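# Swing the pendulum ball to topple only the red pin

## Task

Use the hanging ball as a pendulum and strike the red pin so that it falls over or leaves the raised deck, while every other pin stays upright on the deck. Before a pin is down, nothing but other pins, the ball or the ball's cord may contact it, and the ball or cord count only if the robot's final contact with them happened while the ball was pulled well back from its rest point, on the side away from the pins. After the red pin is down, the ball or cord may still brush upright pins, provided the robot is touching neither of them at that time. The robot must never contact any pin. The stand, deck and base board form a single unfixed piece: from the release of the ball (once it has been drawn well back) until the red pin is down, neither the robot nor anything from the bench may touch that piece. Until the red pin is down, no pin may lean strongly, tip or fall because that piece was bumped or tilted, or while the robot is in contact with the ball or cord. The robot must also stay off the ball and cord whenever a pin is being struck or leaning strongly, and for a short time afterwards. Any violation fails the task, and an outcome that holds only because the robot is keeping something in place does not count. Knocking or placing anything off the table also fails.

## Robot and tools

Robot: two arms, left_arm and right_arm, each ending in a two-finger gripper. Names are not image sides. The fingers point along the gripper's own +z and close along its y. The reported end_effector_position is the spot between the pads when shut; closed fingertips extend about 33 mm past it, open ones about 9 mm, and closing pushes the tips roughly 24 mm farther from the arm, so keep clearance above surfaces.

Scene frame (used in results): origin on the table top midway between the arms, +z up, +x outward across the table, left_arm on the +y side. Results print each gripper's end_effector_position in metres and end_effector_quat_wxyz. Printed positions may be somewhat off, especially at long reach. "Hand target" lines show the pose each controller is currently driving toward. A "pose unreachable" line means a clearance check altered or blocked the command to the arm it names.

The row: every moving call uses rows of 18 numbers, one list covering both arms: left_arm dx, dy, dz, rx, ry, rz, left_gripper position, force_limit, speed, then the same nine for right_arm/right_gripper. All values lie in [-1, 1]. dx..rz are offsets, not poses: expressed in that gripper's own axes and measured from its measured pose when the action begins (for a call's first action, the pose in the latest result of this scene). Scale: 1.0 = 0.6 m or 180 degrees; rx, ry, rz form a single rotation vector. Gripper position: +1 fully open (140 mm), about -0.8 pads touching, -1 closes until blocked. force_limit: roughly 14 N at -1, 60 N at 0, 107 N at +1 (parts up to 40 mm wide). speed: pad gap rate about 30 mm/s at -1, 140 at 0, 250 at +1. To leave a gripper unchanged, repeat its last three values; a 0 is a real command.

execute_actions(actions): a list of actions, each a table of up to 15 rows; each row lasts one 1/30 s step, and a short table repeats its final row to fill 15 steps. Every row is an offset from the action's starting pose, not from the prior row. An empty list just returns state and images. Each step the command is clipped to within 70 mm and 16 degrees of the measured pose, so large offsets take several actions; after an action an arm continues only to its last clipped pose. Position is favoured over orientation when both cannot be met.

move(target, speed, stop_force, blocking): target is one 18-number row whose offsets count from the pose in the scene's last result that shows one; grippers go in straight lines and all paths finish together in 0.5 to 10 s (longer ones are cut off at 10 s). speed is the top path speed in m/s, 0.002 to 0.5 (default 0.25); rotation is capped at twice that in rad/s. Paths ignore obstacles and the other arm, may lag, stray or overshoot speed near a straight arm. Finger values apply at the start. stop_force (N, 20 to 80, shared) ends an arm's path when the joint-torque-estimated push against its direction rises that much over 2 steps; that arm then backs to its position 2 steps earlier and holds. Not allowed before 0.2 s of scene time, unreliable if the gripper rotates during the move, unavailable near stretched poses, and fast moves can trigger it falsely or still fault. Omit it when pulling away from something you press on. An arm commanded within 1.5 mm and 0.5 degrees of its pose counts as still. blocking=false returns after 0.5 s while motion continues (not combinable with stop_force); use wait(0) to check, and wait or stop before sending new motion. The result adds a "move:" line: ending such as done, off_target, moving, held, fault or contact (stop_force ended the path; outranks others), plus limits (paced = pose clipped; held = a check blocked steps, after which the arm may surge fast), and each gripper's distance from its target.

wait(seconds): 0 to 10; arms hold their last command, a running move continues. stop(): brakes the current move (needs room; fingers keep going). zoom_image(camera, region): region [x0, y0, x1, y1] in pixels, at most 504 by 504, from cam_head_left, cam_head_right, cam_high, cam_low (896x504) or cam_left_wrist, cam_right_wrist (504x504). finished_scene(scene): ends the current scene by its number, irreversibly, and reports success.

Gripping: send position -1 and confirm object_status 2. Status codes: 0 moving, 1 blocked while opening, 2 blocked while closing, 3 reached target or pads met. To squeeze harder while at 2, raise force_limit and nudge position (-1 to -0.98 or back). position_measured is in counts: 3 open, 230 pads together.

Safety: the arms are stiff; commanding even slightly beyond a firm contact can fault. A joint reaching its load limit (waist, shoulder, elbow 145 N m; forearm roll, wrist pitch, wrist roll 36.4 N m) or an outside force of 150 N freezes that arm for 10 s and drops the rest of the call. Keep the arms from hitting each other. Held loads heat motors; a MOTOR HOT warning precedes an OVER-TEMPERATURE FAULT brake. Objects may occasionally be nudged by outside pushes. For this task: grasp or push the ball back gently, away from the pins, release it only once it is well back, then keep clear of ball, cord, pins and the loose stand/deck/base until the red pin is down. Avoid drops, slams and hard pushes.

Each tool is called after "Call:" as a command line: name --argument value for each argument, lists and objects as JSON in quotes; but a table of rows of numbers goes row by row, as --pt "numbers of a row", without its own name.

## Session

Call:
execute_actions --actions '[]'

Scene clock: 0.00 s.
left_arm: end_effector_position=(+0.1818, +0.7964, +0.2821) position_measured=3 object_status=3 end_effector_quat_wxyz=(+0.468, +0.842, -0.056, -0.262) | right_arm: end_effector_position=(+0.5205, -0.4122, +0.3163) position_measured=3 object_status=3 end_effector_quat_wxyz=(-0.088, +0.920, +0.168, +0.344)
Joint positions: left_arm=[ 1.084  0.808  0.912 -0.664 -2.707 -0.299] | right_arm=[-0.212 -0.144 -0.033 -0.444 -1.096  2.198]
Joint velocities: left_arm=[ 0.    -0.    -0.001  0.001 -0.     0.001] | right_arm=[-0.     0.001 -0.002  0.     0.    -0.002]
Hand target (left_arm): +0.182, +0.796, +0.282; +0.468, +0.842, -0.056, -0.262
Hand target (right_arm): +0.521, -0.412, +0.316; -0.088, +0.920, +0.168, +0.344

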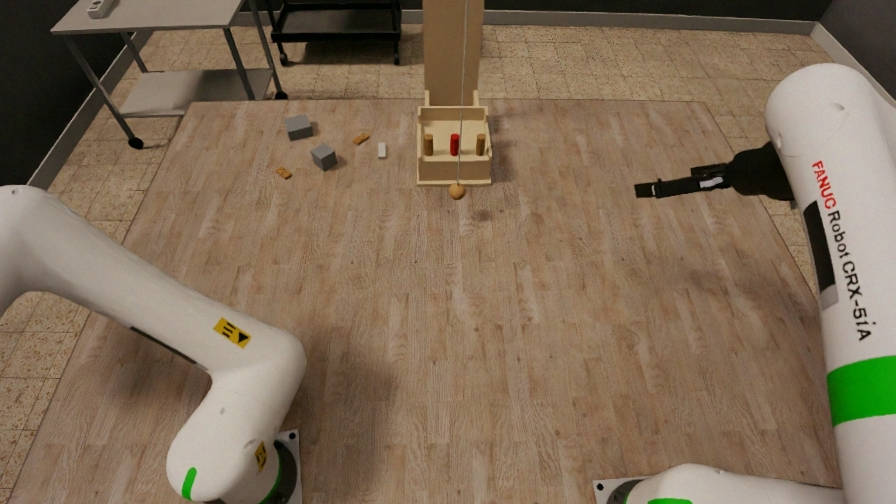

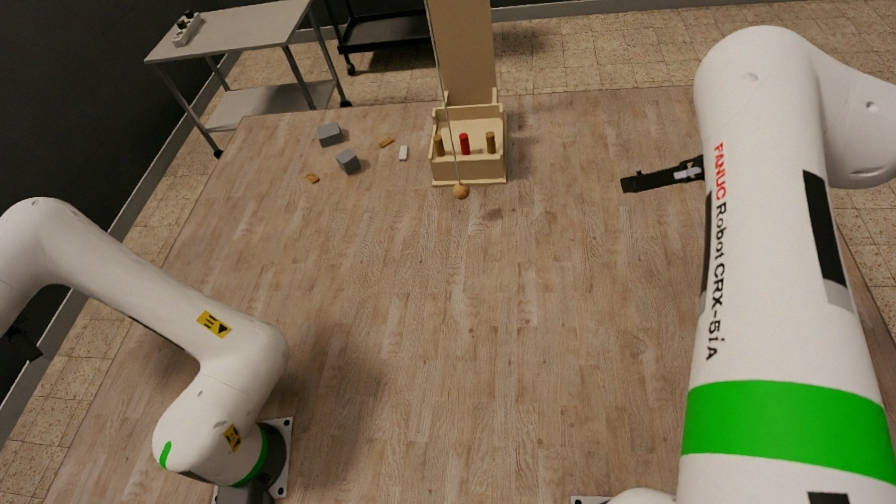

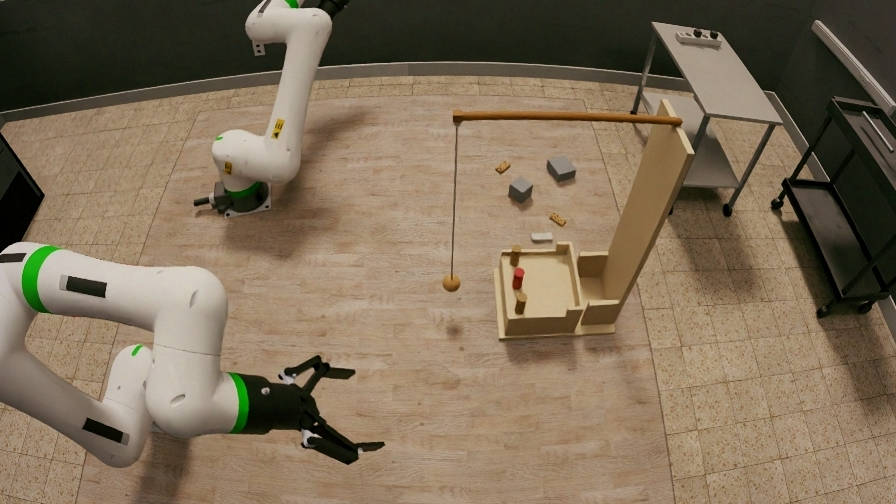

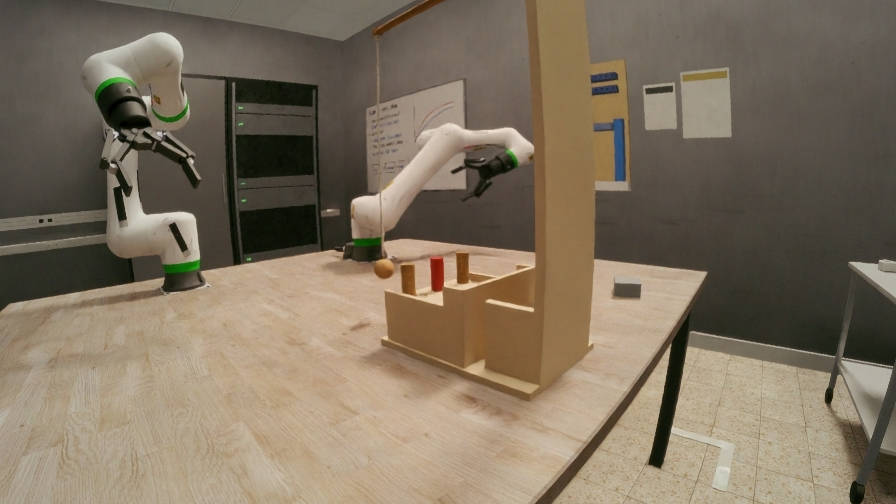

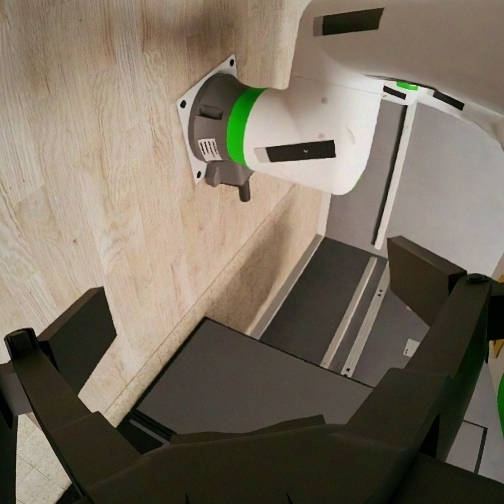

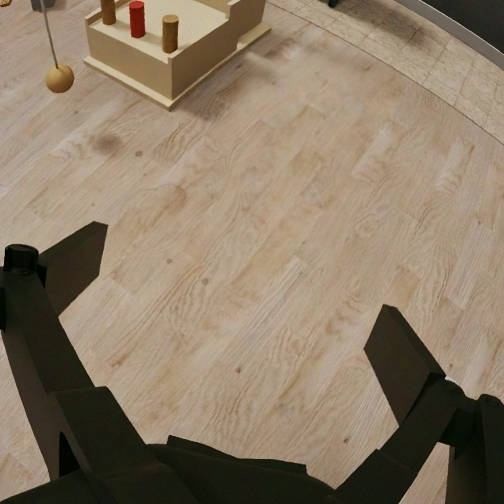

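Call:
move --target '[0,0,0,0,0,0,1,0,0,0.047,-0.562,0.513,-0.077,-0.064,0.083,0.3,-1,0]'

Call:
move --target '[0,0,0,0,0,0,1,0,0,0.08,0,0.045,0,0,0,0.3,-1,0]' --speed 0.1

Scene clock: 7.23 s.
left_arm: end_effector_position=(+0.1818, +0.7964, +0.2821) position_measured=3 object_status=3 end_effector_quat_wxyz=(+0.468, +0.842, -0.056, -0.262) | right_arm: end_effector_position=(+0.6014, -0.0055, +0.1209) position_measured=91 object_status=3 end_effector_quat_wxyz=(-0.004, +0.967, +0.013, +0.255)
Joint positions: left_arm=[ 1.084  0.808  0.912 -0.664 -2.707 -0.299] | right_arm=[ 0.768  0.354 -0.116  0.509 -0.782  0.49 ]
Joint velocities: left_arm=[ 0. -0. -0. -0.  0. -0.] | right_arm=[ 0.     0.001  0.002 -0.003 -0.    -0.001]
Hand target (left_arm): +0.182, +0.796, +0.282; +0.468, +0.842, -0.056, -0.262
Hand target (right_arm): +0.601, -0.005, +0.121; -0.004, +0.967, +0.013, +0.255
Off the commanded pose (left_arm): 0.000 m, 0 deg.
Off the commanded pose (right_arm): 0.001 m, 0 deg.
move: done

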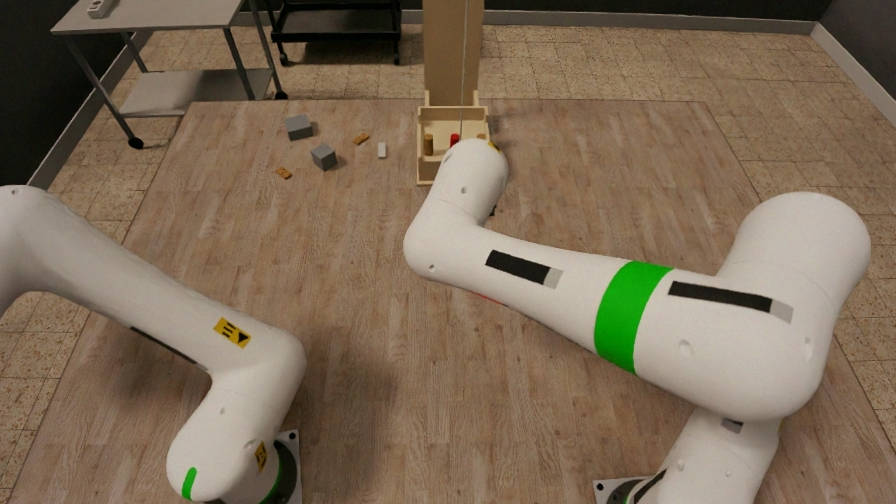

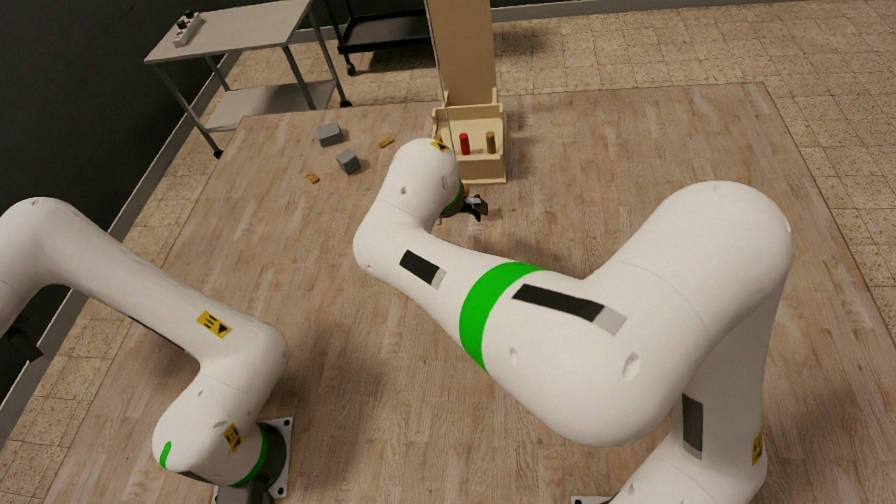

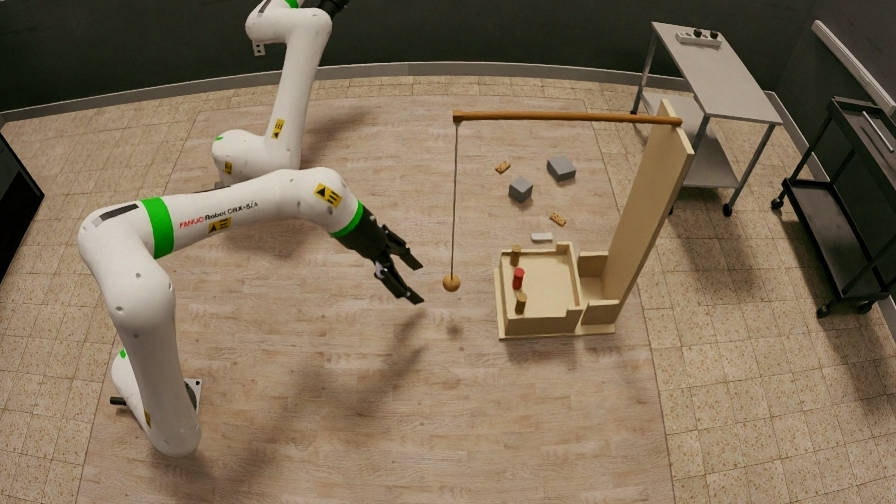

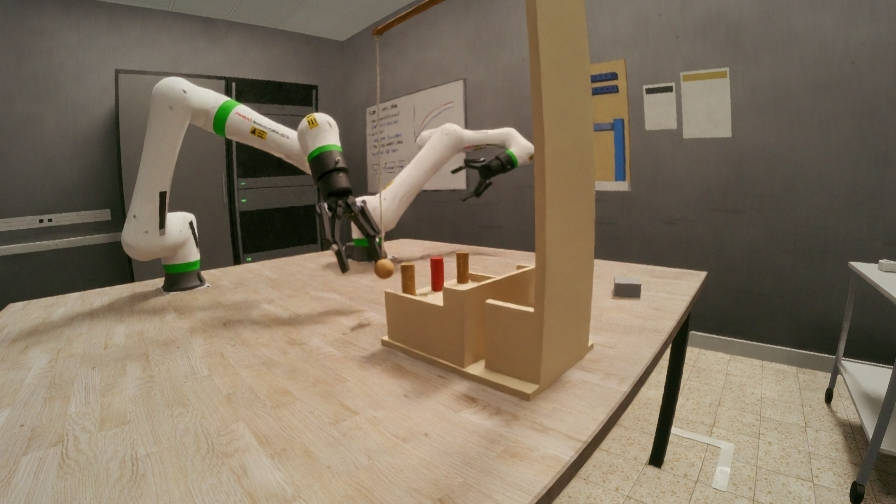

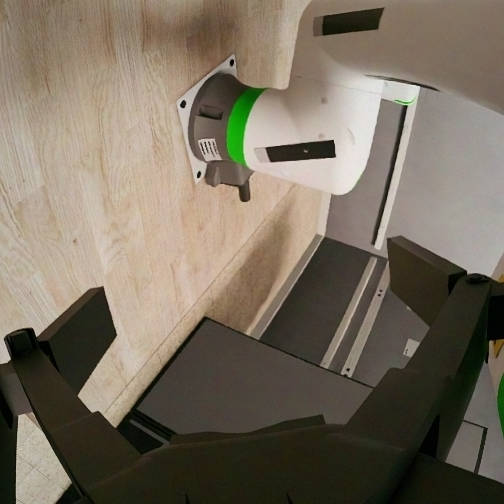

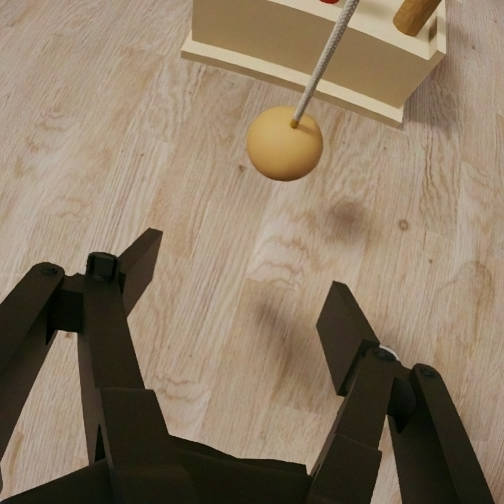

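Scene clock: 8.10 s.
left_arm: end_effector_position=(+0.1818, +0.7964, +0.2821) position_measured=3 object_status=3 end_effector_quat_wxyz=(+0.468, +0.842, -0.056, -0.262) | right_arm: end_effector_position=(+0.6565, -0.0041, +0.1209) position_measured=91 object_status=3 end_effector_quat_wxyz=(-0.004, +0.967, +0.013, +0.255)
Joint positions: left_arm=[ 1.084  0.808  0.912 -0.664 -2.707 -0.299] | right_arm=[ 0.709  0.467  0.053  0.462 -0.807  0.594]
Joint velocities: left_arm=[-0.    -0.     0.001  0.001 -0.001 -0.   ] | right_arm=[-0.     0.002  0.     0.    -0.     0.001]
Hand target (left_arm): +0.182, +0.796, +0.282; +0.468, +0.842, -0.056, -0.262
Hand target (right_arm): +0.656, -0.004, +0.121; -0.004, +0.967, +0.013, +0.255
Off the commanded pose (left_arm): 0.000 m, 0 deg.
Off the commanded pose (right_arm): 0.000 m, 0 deg.
move: done

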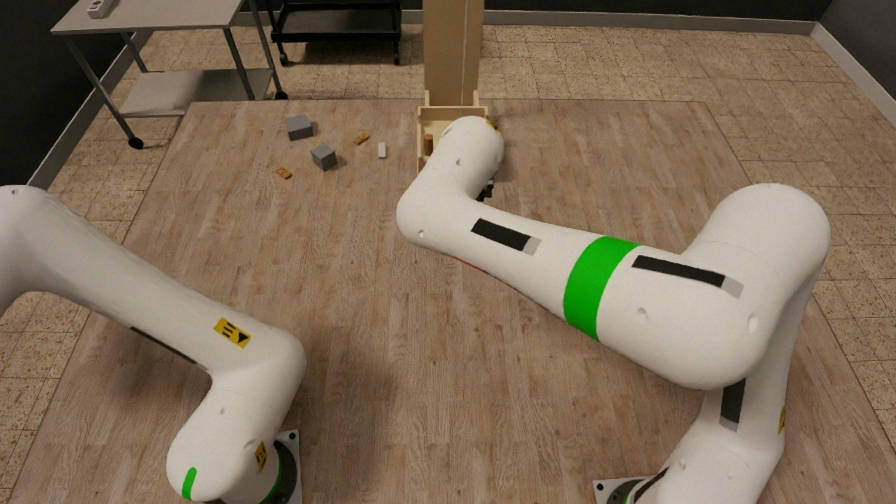

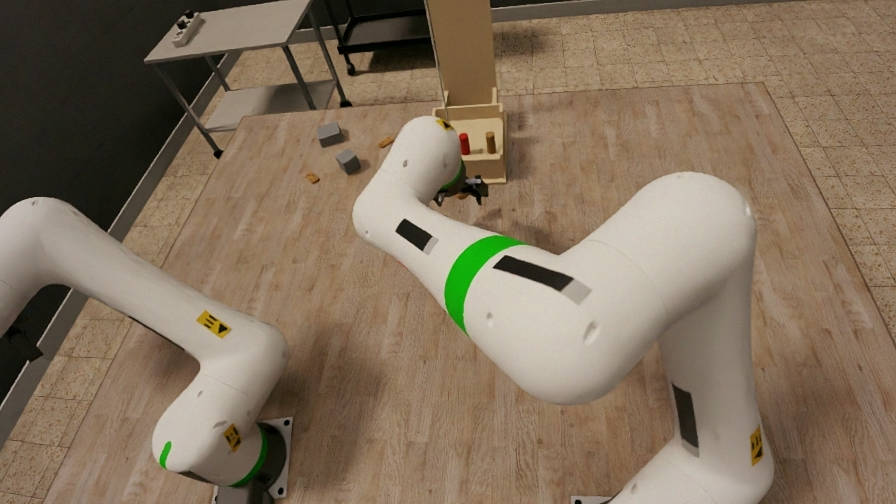

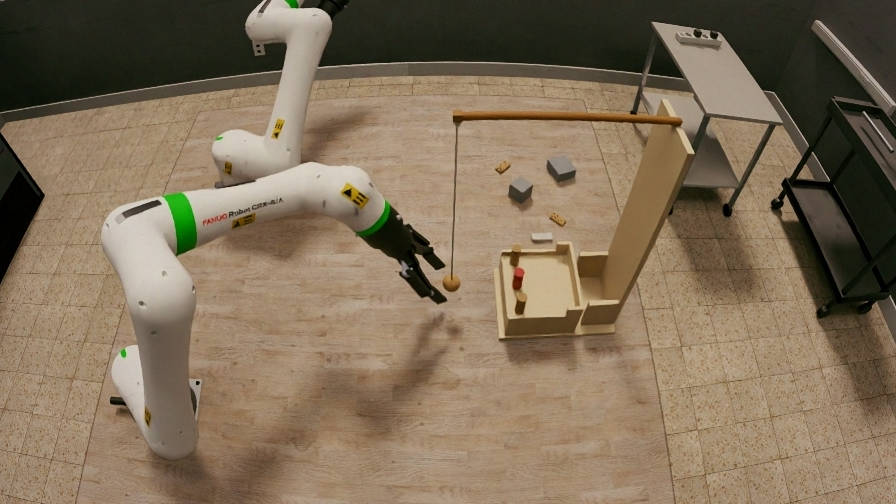

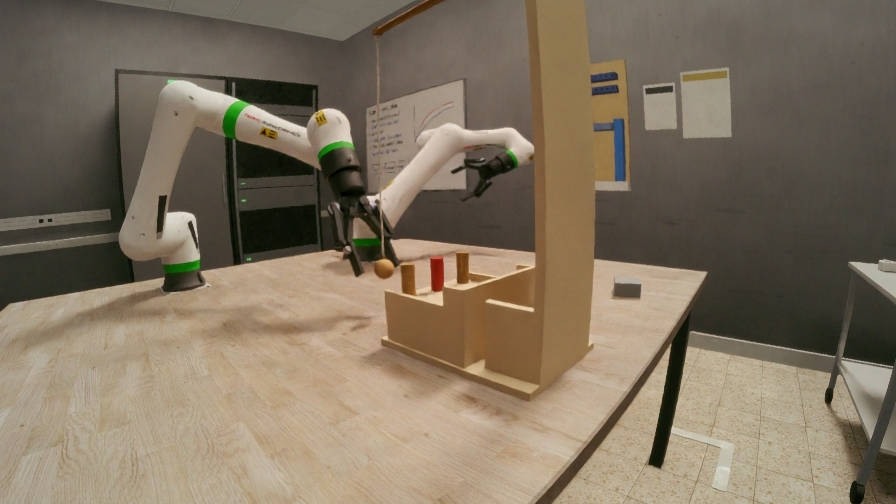

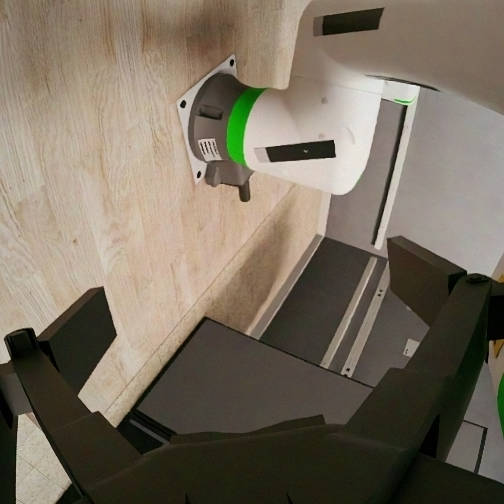

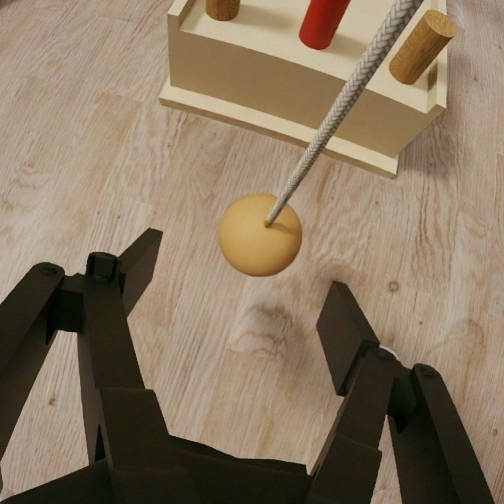

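Call:
move --target '[0,0,0,0,0,0,1,0,0,0.057,0.003,0.032,0,0,0,0.3,-1,0]' --speed 0.08

Call:
move --target '[0,0,0,0,0,0,1,0,0,0,0,0,0,0,0,-1,-1,-0.5]'

Call:
move --target '[0,0,0,0,0,0,1,0,0,-0.297,-0.009,-0.325,0,0,0,-1,-1,-0.5]' --speed 0.15

Scene clock: 13.40 s.
left_arm: end_effector_position=(+0.1818, +0.7964, +0.2821) position_measured=3 object_status=3 end_effector_quat_wxyz=(+0.468, +0.842, -0.056, -0.262) | right_arm: end_effector_position=(+0.6957, -0.0049, +0.1209) position_measured=91 object_status=3 end_effector_quat_wxyz=(-0.004, +0.967, +0.013, +0.255)
Joint positions: left_arm=[ 1.084  0.808  0.912 -0.664 -2.707 -0.299] | right_arm=[ 0.669  0.55   0.185  0.426 -0.836  0.668]
Joint velocities: left_arm=[-0.     0.    -0.002  0.     0.    -0.001] | right_arm=[-0.    -0.002  0.001  0.    -0.    -0.   ]
Hand target (left_arm): +0.182, +0.796, +0.282; +0.468, +0.842, -0.056, -0.262
Hand target (right_arm): +0.696, -0.005, +0.121; -0.004, +0.967, +0.013, +0.255
Off the commanded pose (left_arm): 0.000 m, 0 deg.
Off the commanded pose (right_arm): 0.000 m, 0 deg.
move: done

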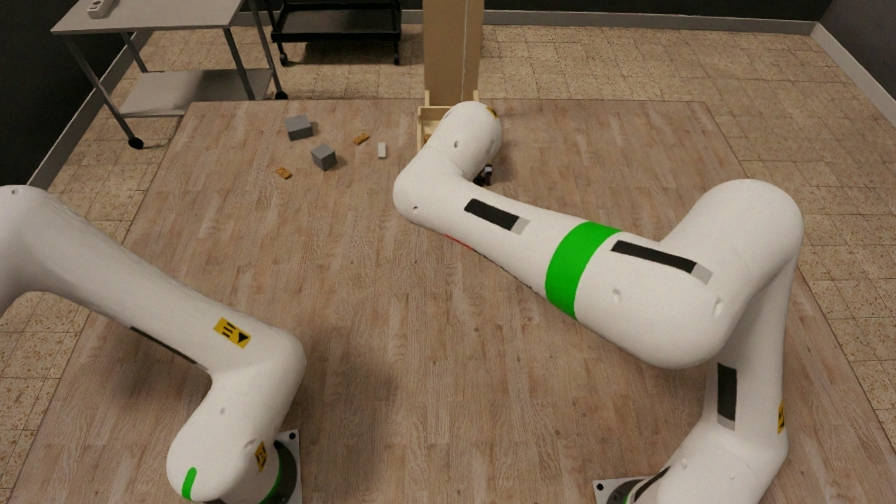

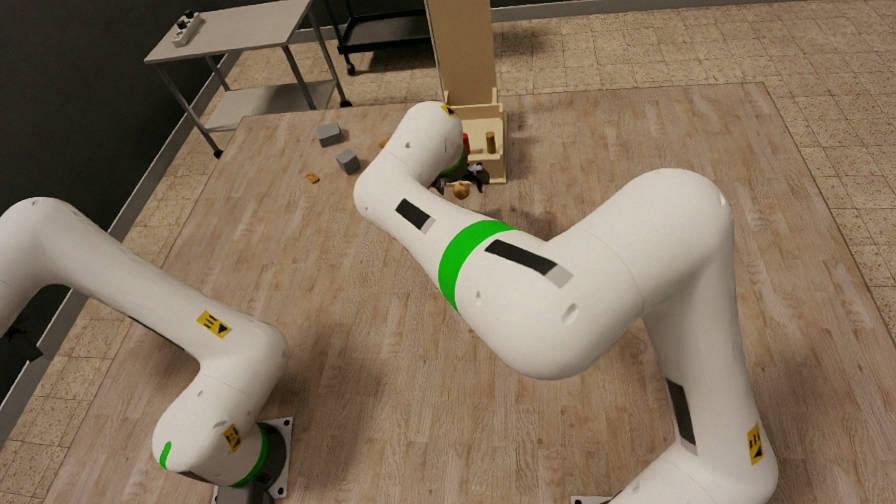

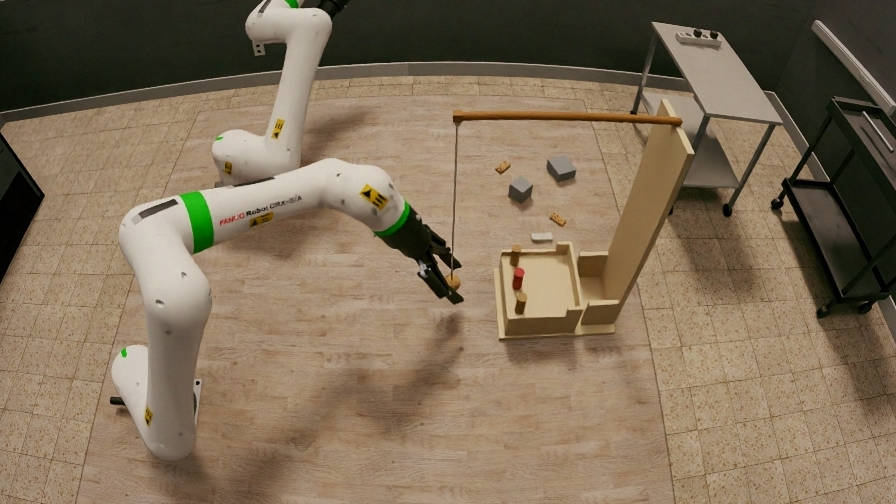

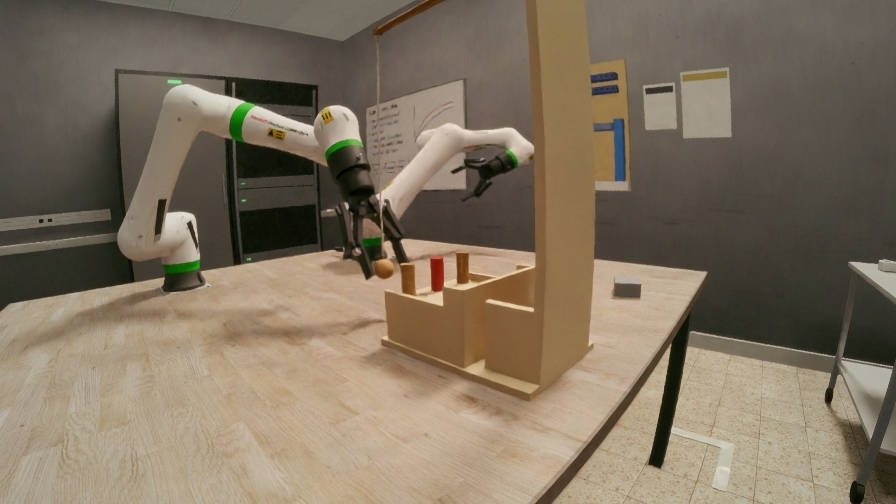

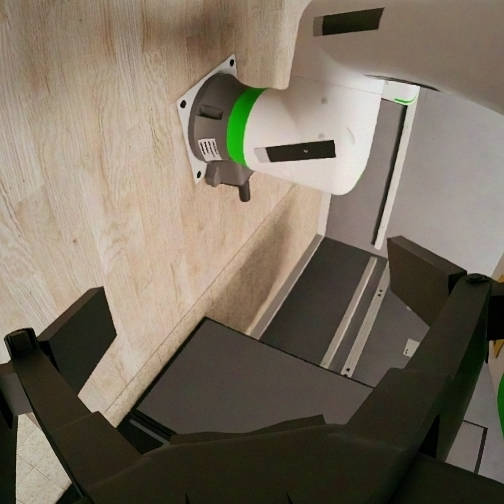

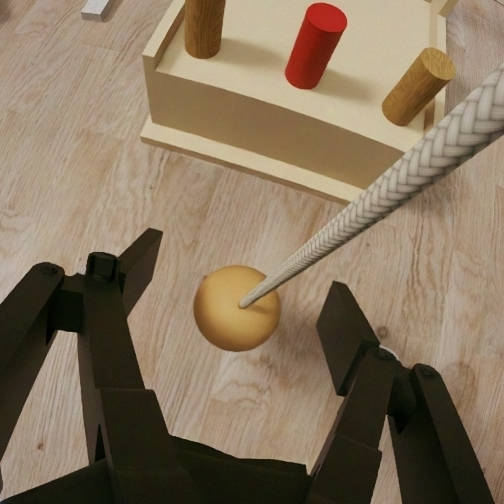

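Scene clock: 14.17 s.
left_arm: end_effector_position=(+0.1818, +0.7964, +0.2821) position_measured=3 object_status=3 end_effector_quat_wxyz=(+0.468, +0.842, -0.056, -0.262) | right_arm: end_effector_position=(+0.6957, -0.0049, +0.1209) position_measured=167 object_status=2 end_effector_quat_wxyz=(-0.004, +0.967, +0.013, +0.255)
Joint positions: left_arm=[ 1.084  0.808  0.912 -0.664 -2.707 -0.299] | right_arm=[ 0.669  0.55   0.185  0.426 -0.836  0.668]
Joint velocities: left_arm=[-0.    -0.     0.001  0.     0.001 -0.001] | right_arm=[ 0.     0.    -0.002 -0.001 -0.    -0.   ]
Hand target (left_arm): +0.182, +0.796, +0.282; +0.468, +0.842, -0.056, -0.262
Hand target (right_arm): +0.696, -0.005, +0.121; -0.004, +0.967, +0.013, +0.255
Off the commanded pose (left_arm): 0.000 m, 0 deg.
Off the commanded pose (right_arm): 0.000 m, 0 deg.
move: done

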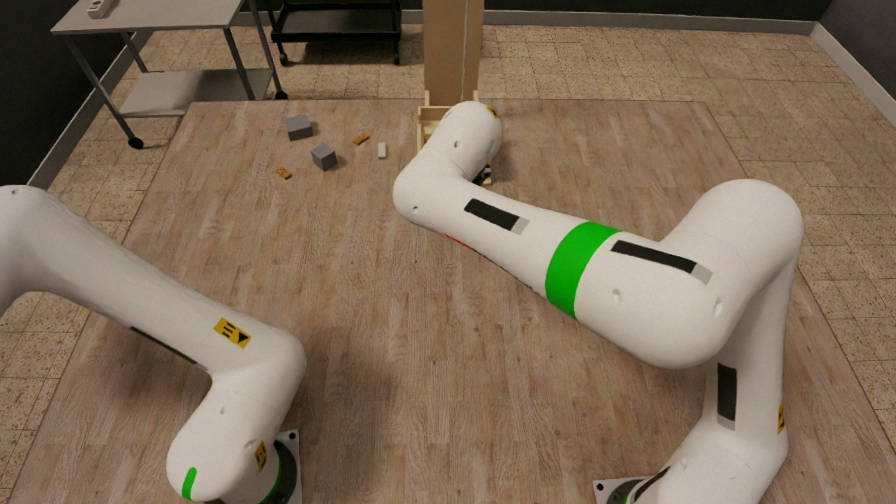

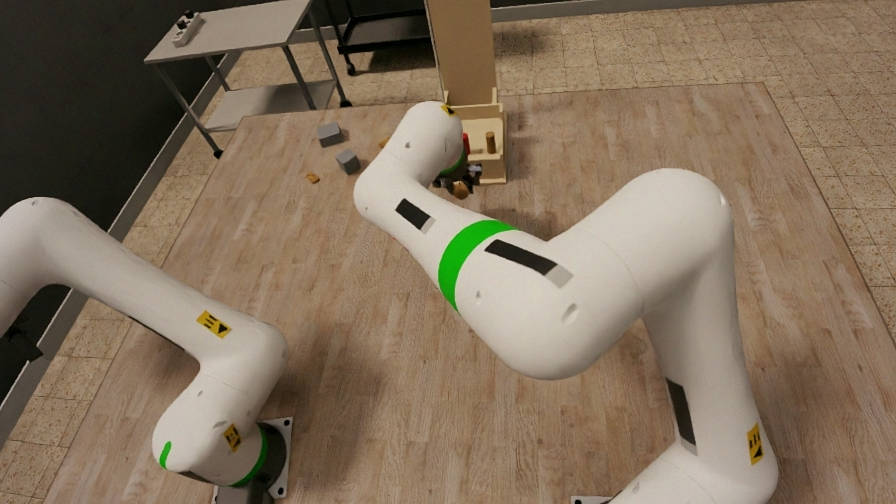

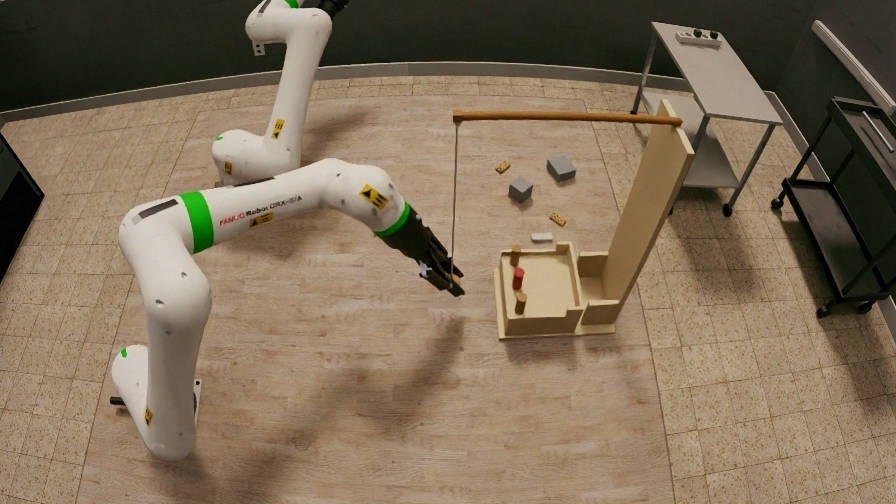

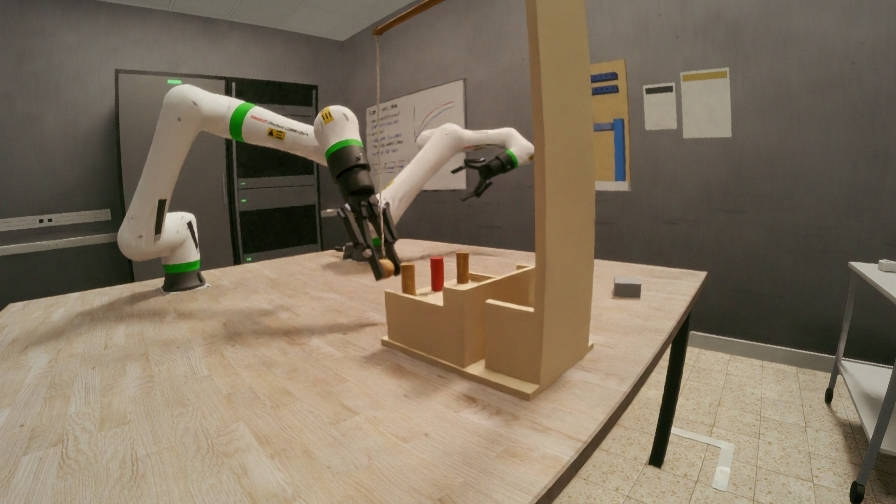

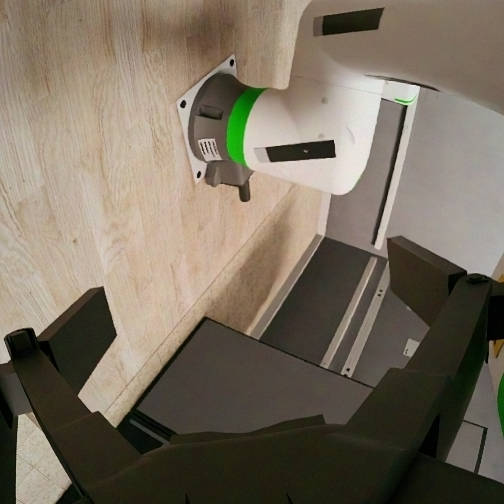

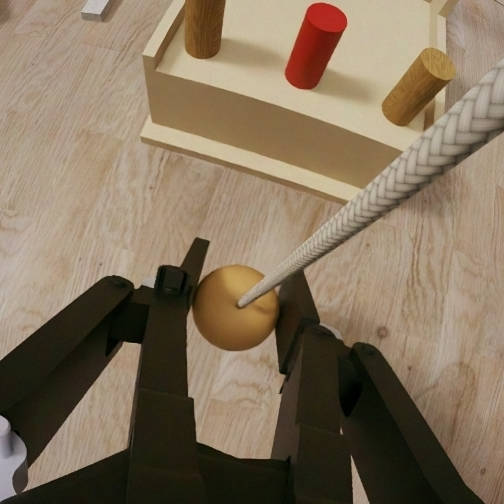

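Scene clock: 16.30 s.
left_arm: end_effector_position=(+0.1818, +0.7964, +0.2821) position_measured=3 object_status=3 end_effector_quat_wxyz=(+0.468, +0.842, -0.056, -0.262) | right_arm: end_effector_position=(+0.4445, -0.0061, +0.2036) position_measured=167 object_status=2 end_effector_quat_wxyz=(-0.004, +0.967, +0.013, +0.255)
Joint positions: left_arm=[ 1.084  0.808  0.912 -0.664 -2.707 -0.299] | right_arm=[ 1.022  0.006 -0.331  0.52  -1.013  0.314]
Joint velocities: left_arm=[ 0.    -0.    -0.001  0.001  0.001 -0.001] | right_arm=[ 0.    -0.     0.001 -0.001 -0.     0.001]
Hand target (left_arm): +0.182, +0.796, +0.282; +0.468, +0.842, -0.056, -0.262
Hand target (right_arm): +0.444, -0.006, +0.204; -0.004, +0.967, +0.013, +0.255
Off the commanded pose (left_arm): 0.000 m, 0 deg.
Off the commanded pose (right_arm): 0.001 m, 0 deg.
move: done

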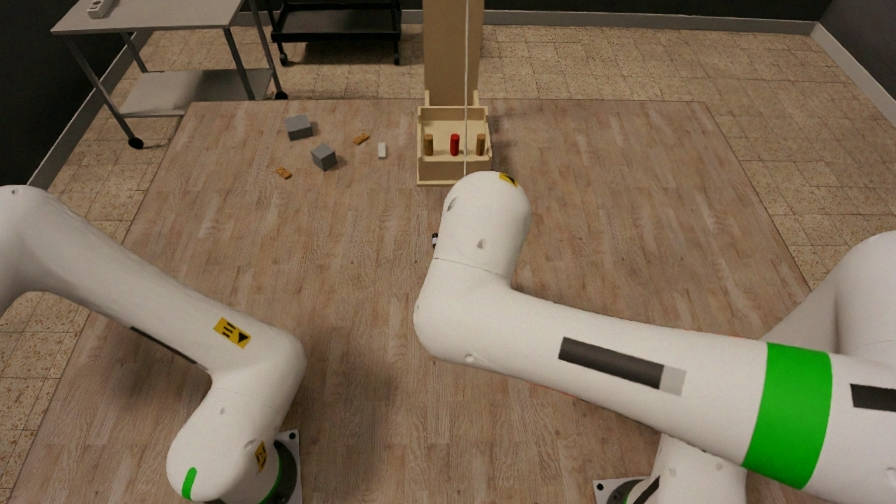

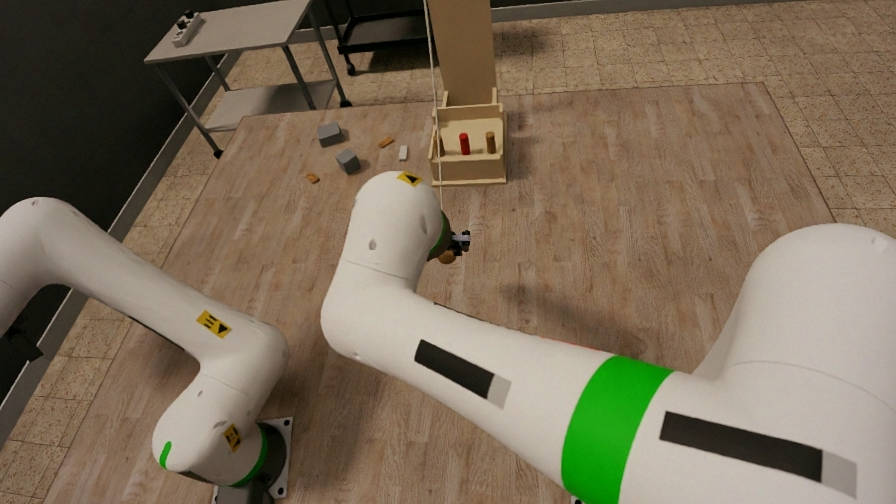

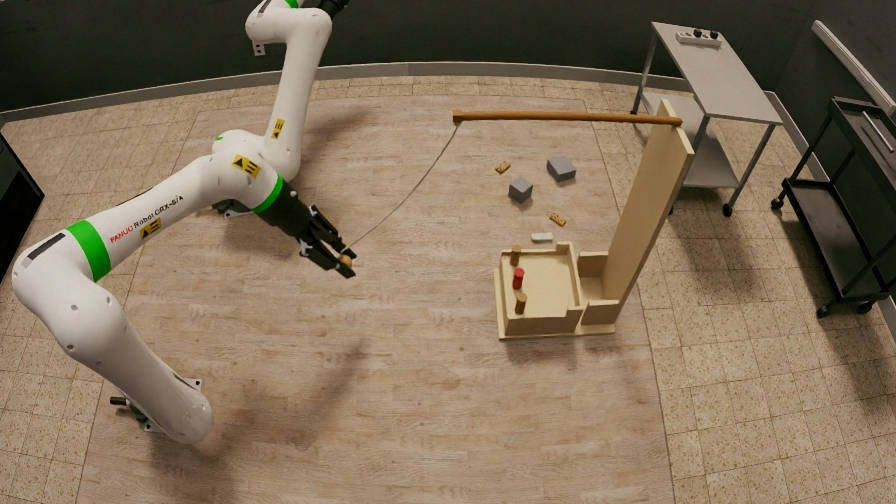

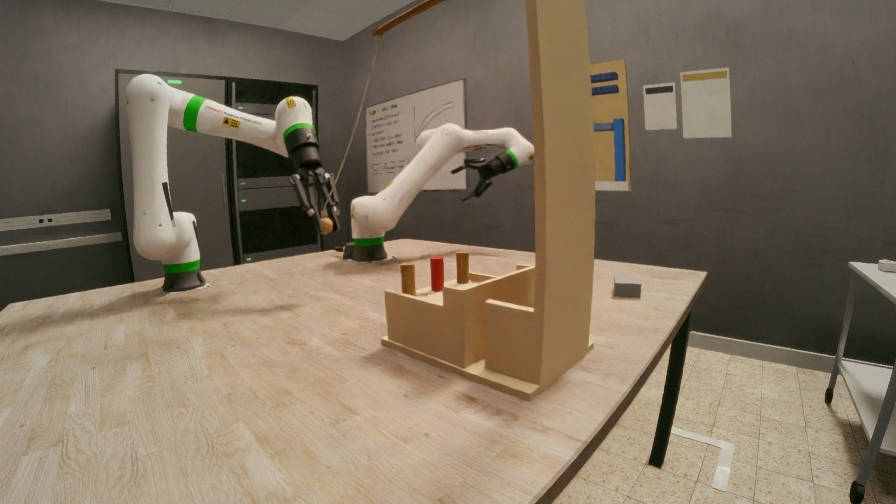

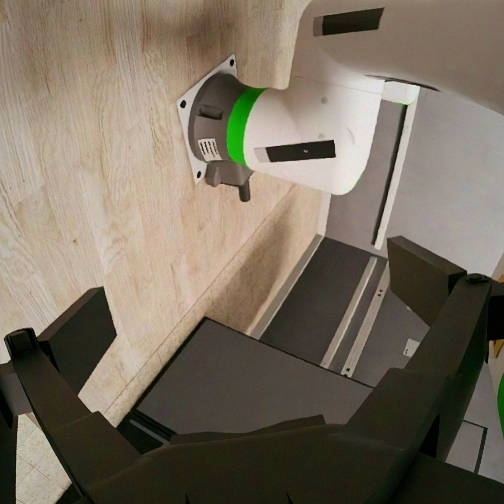

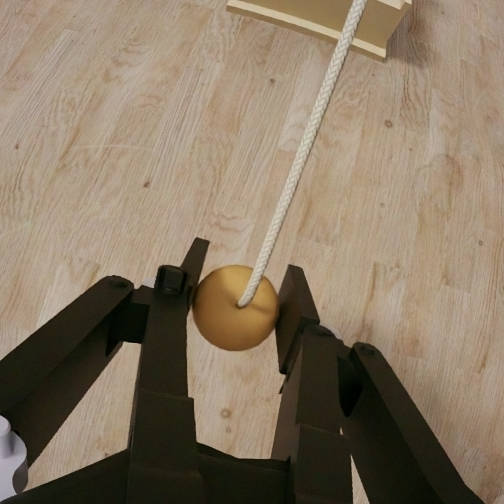

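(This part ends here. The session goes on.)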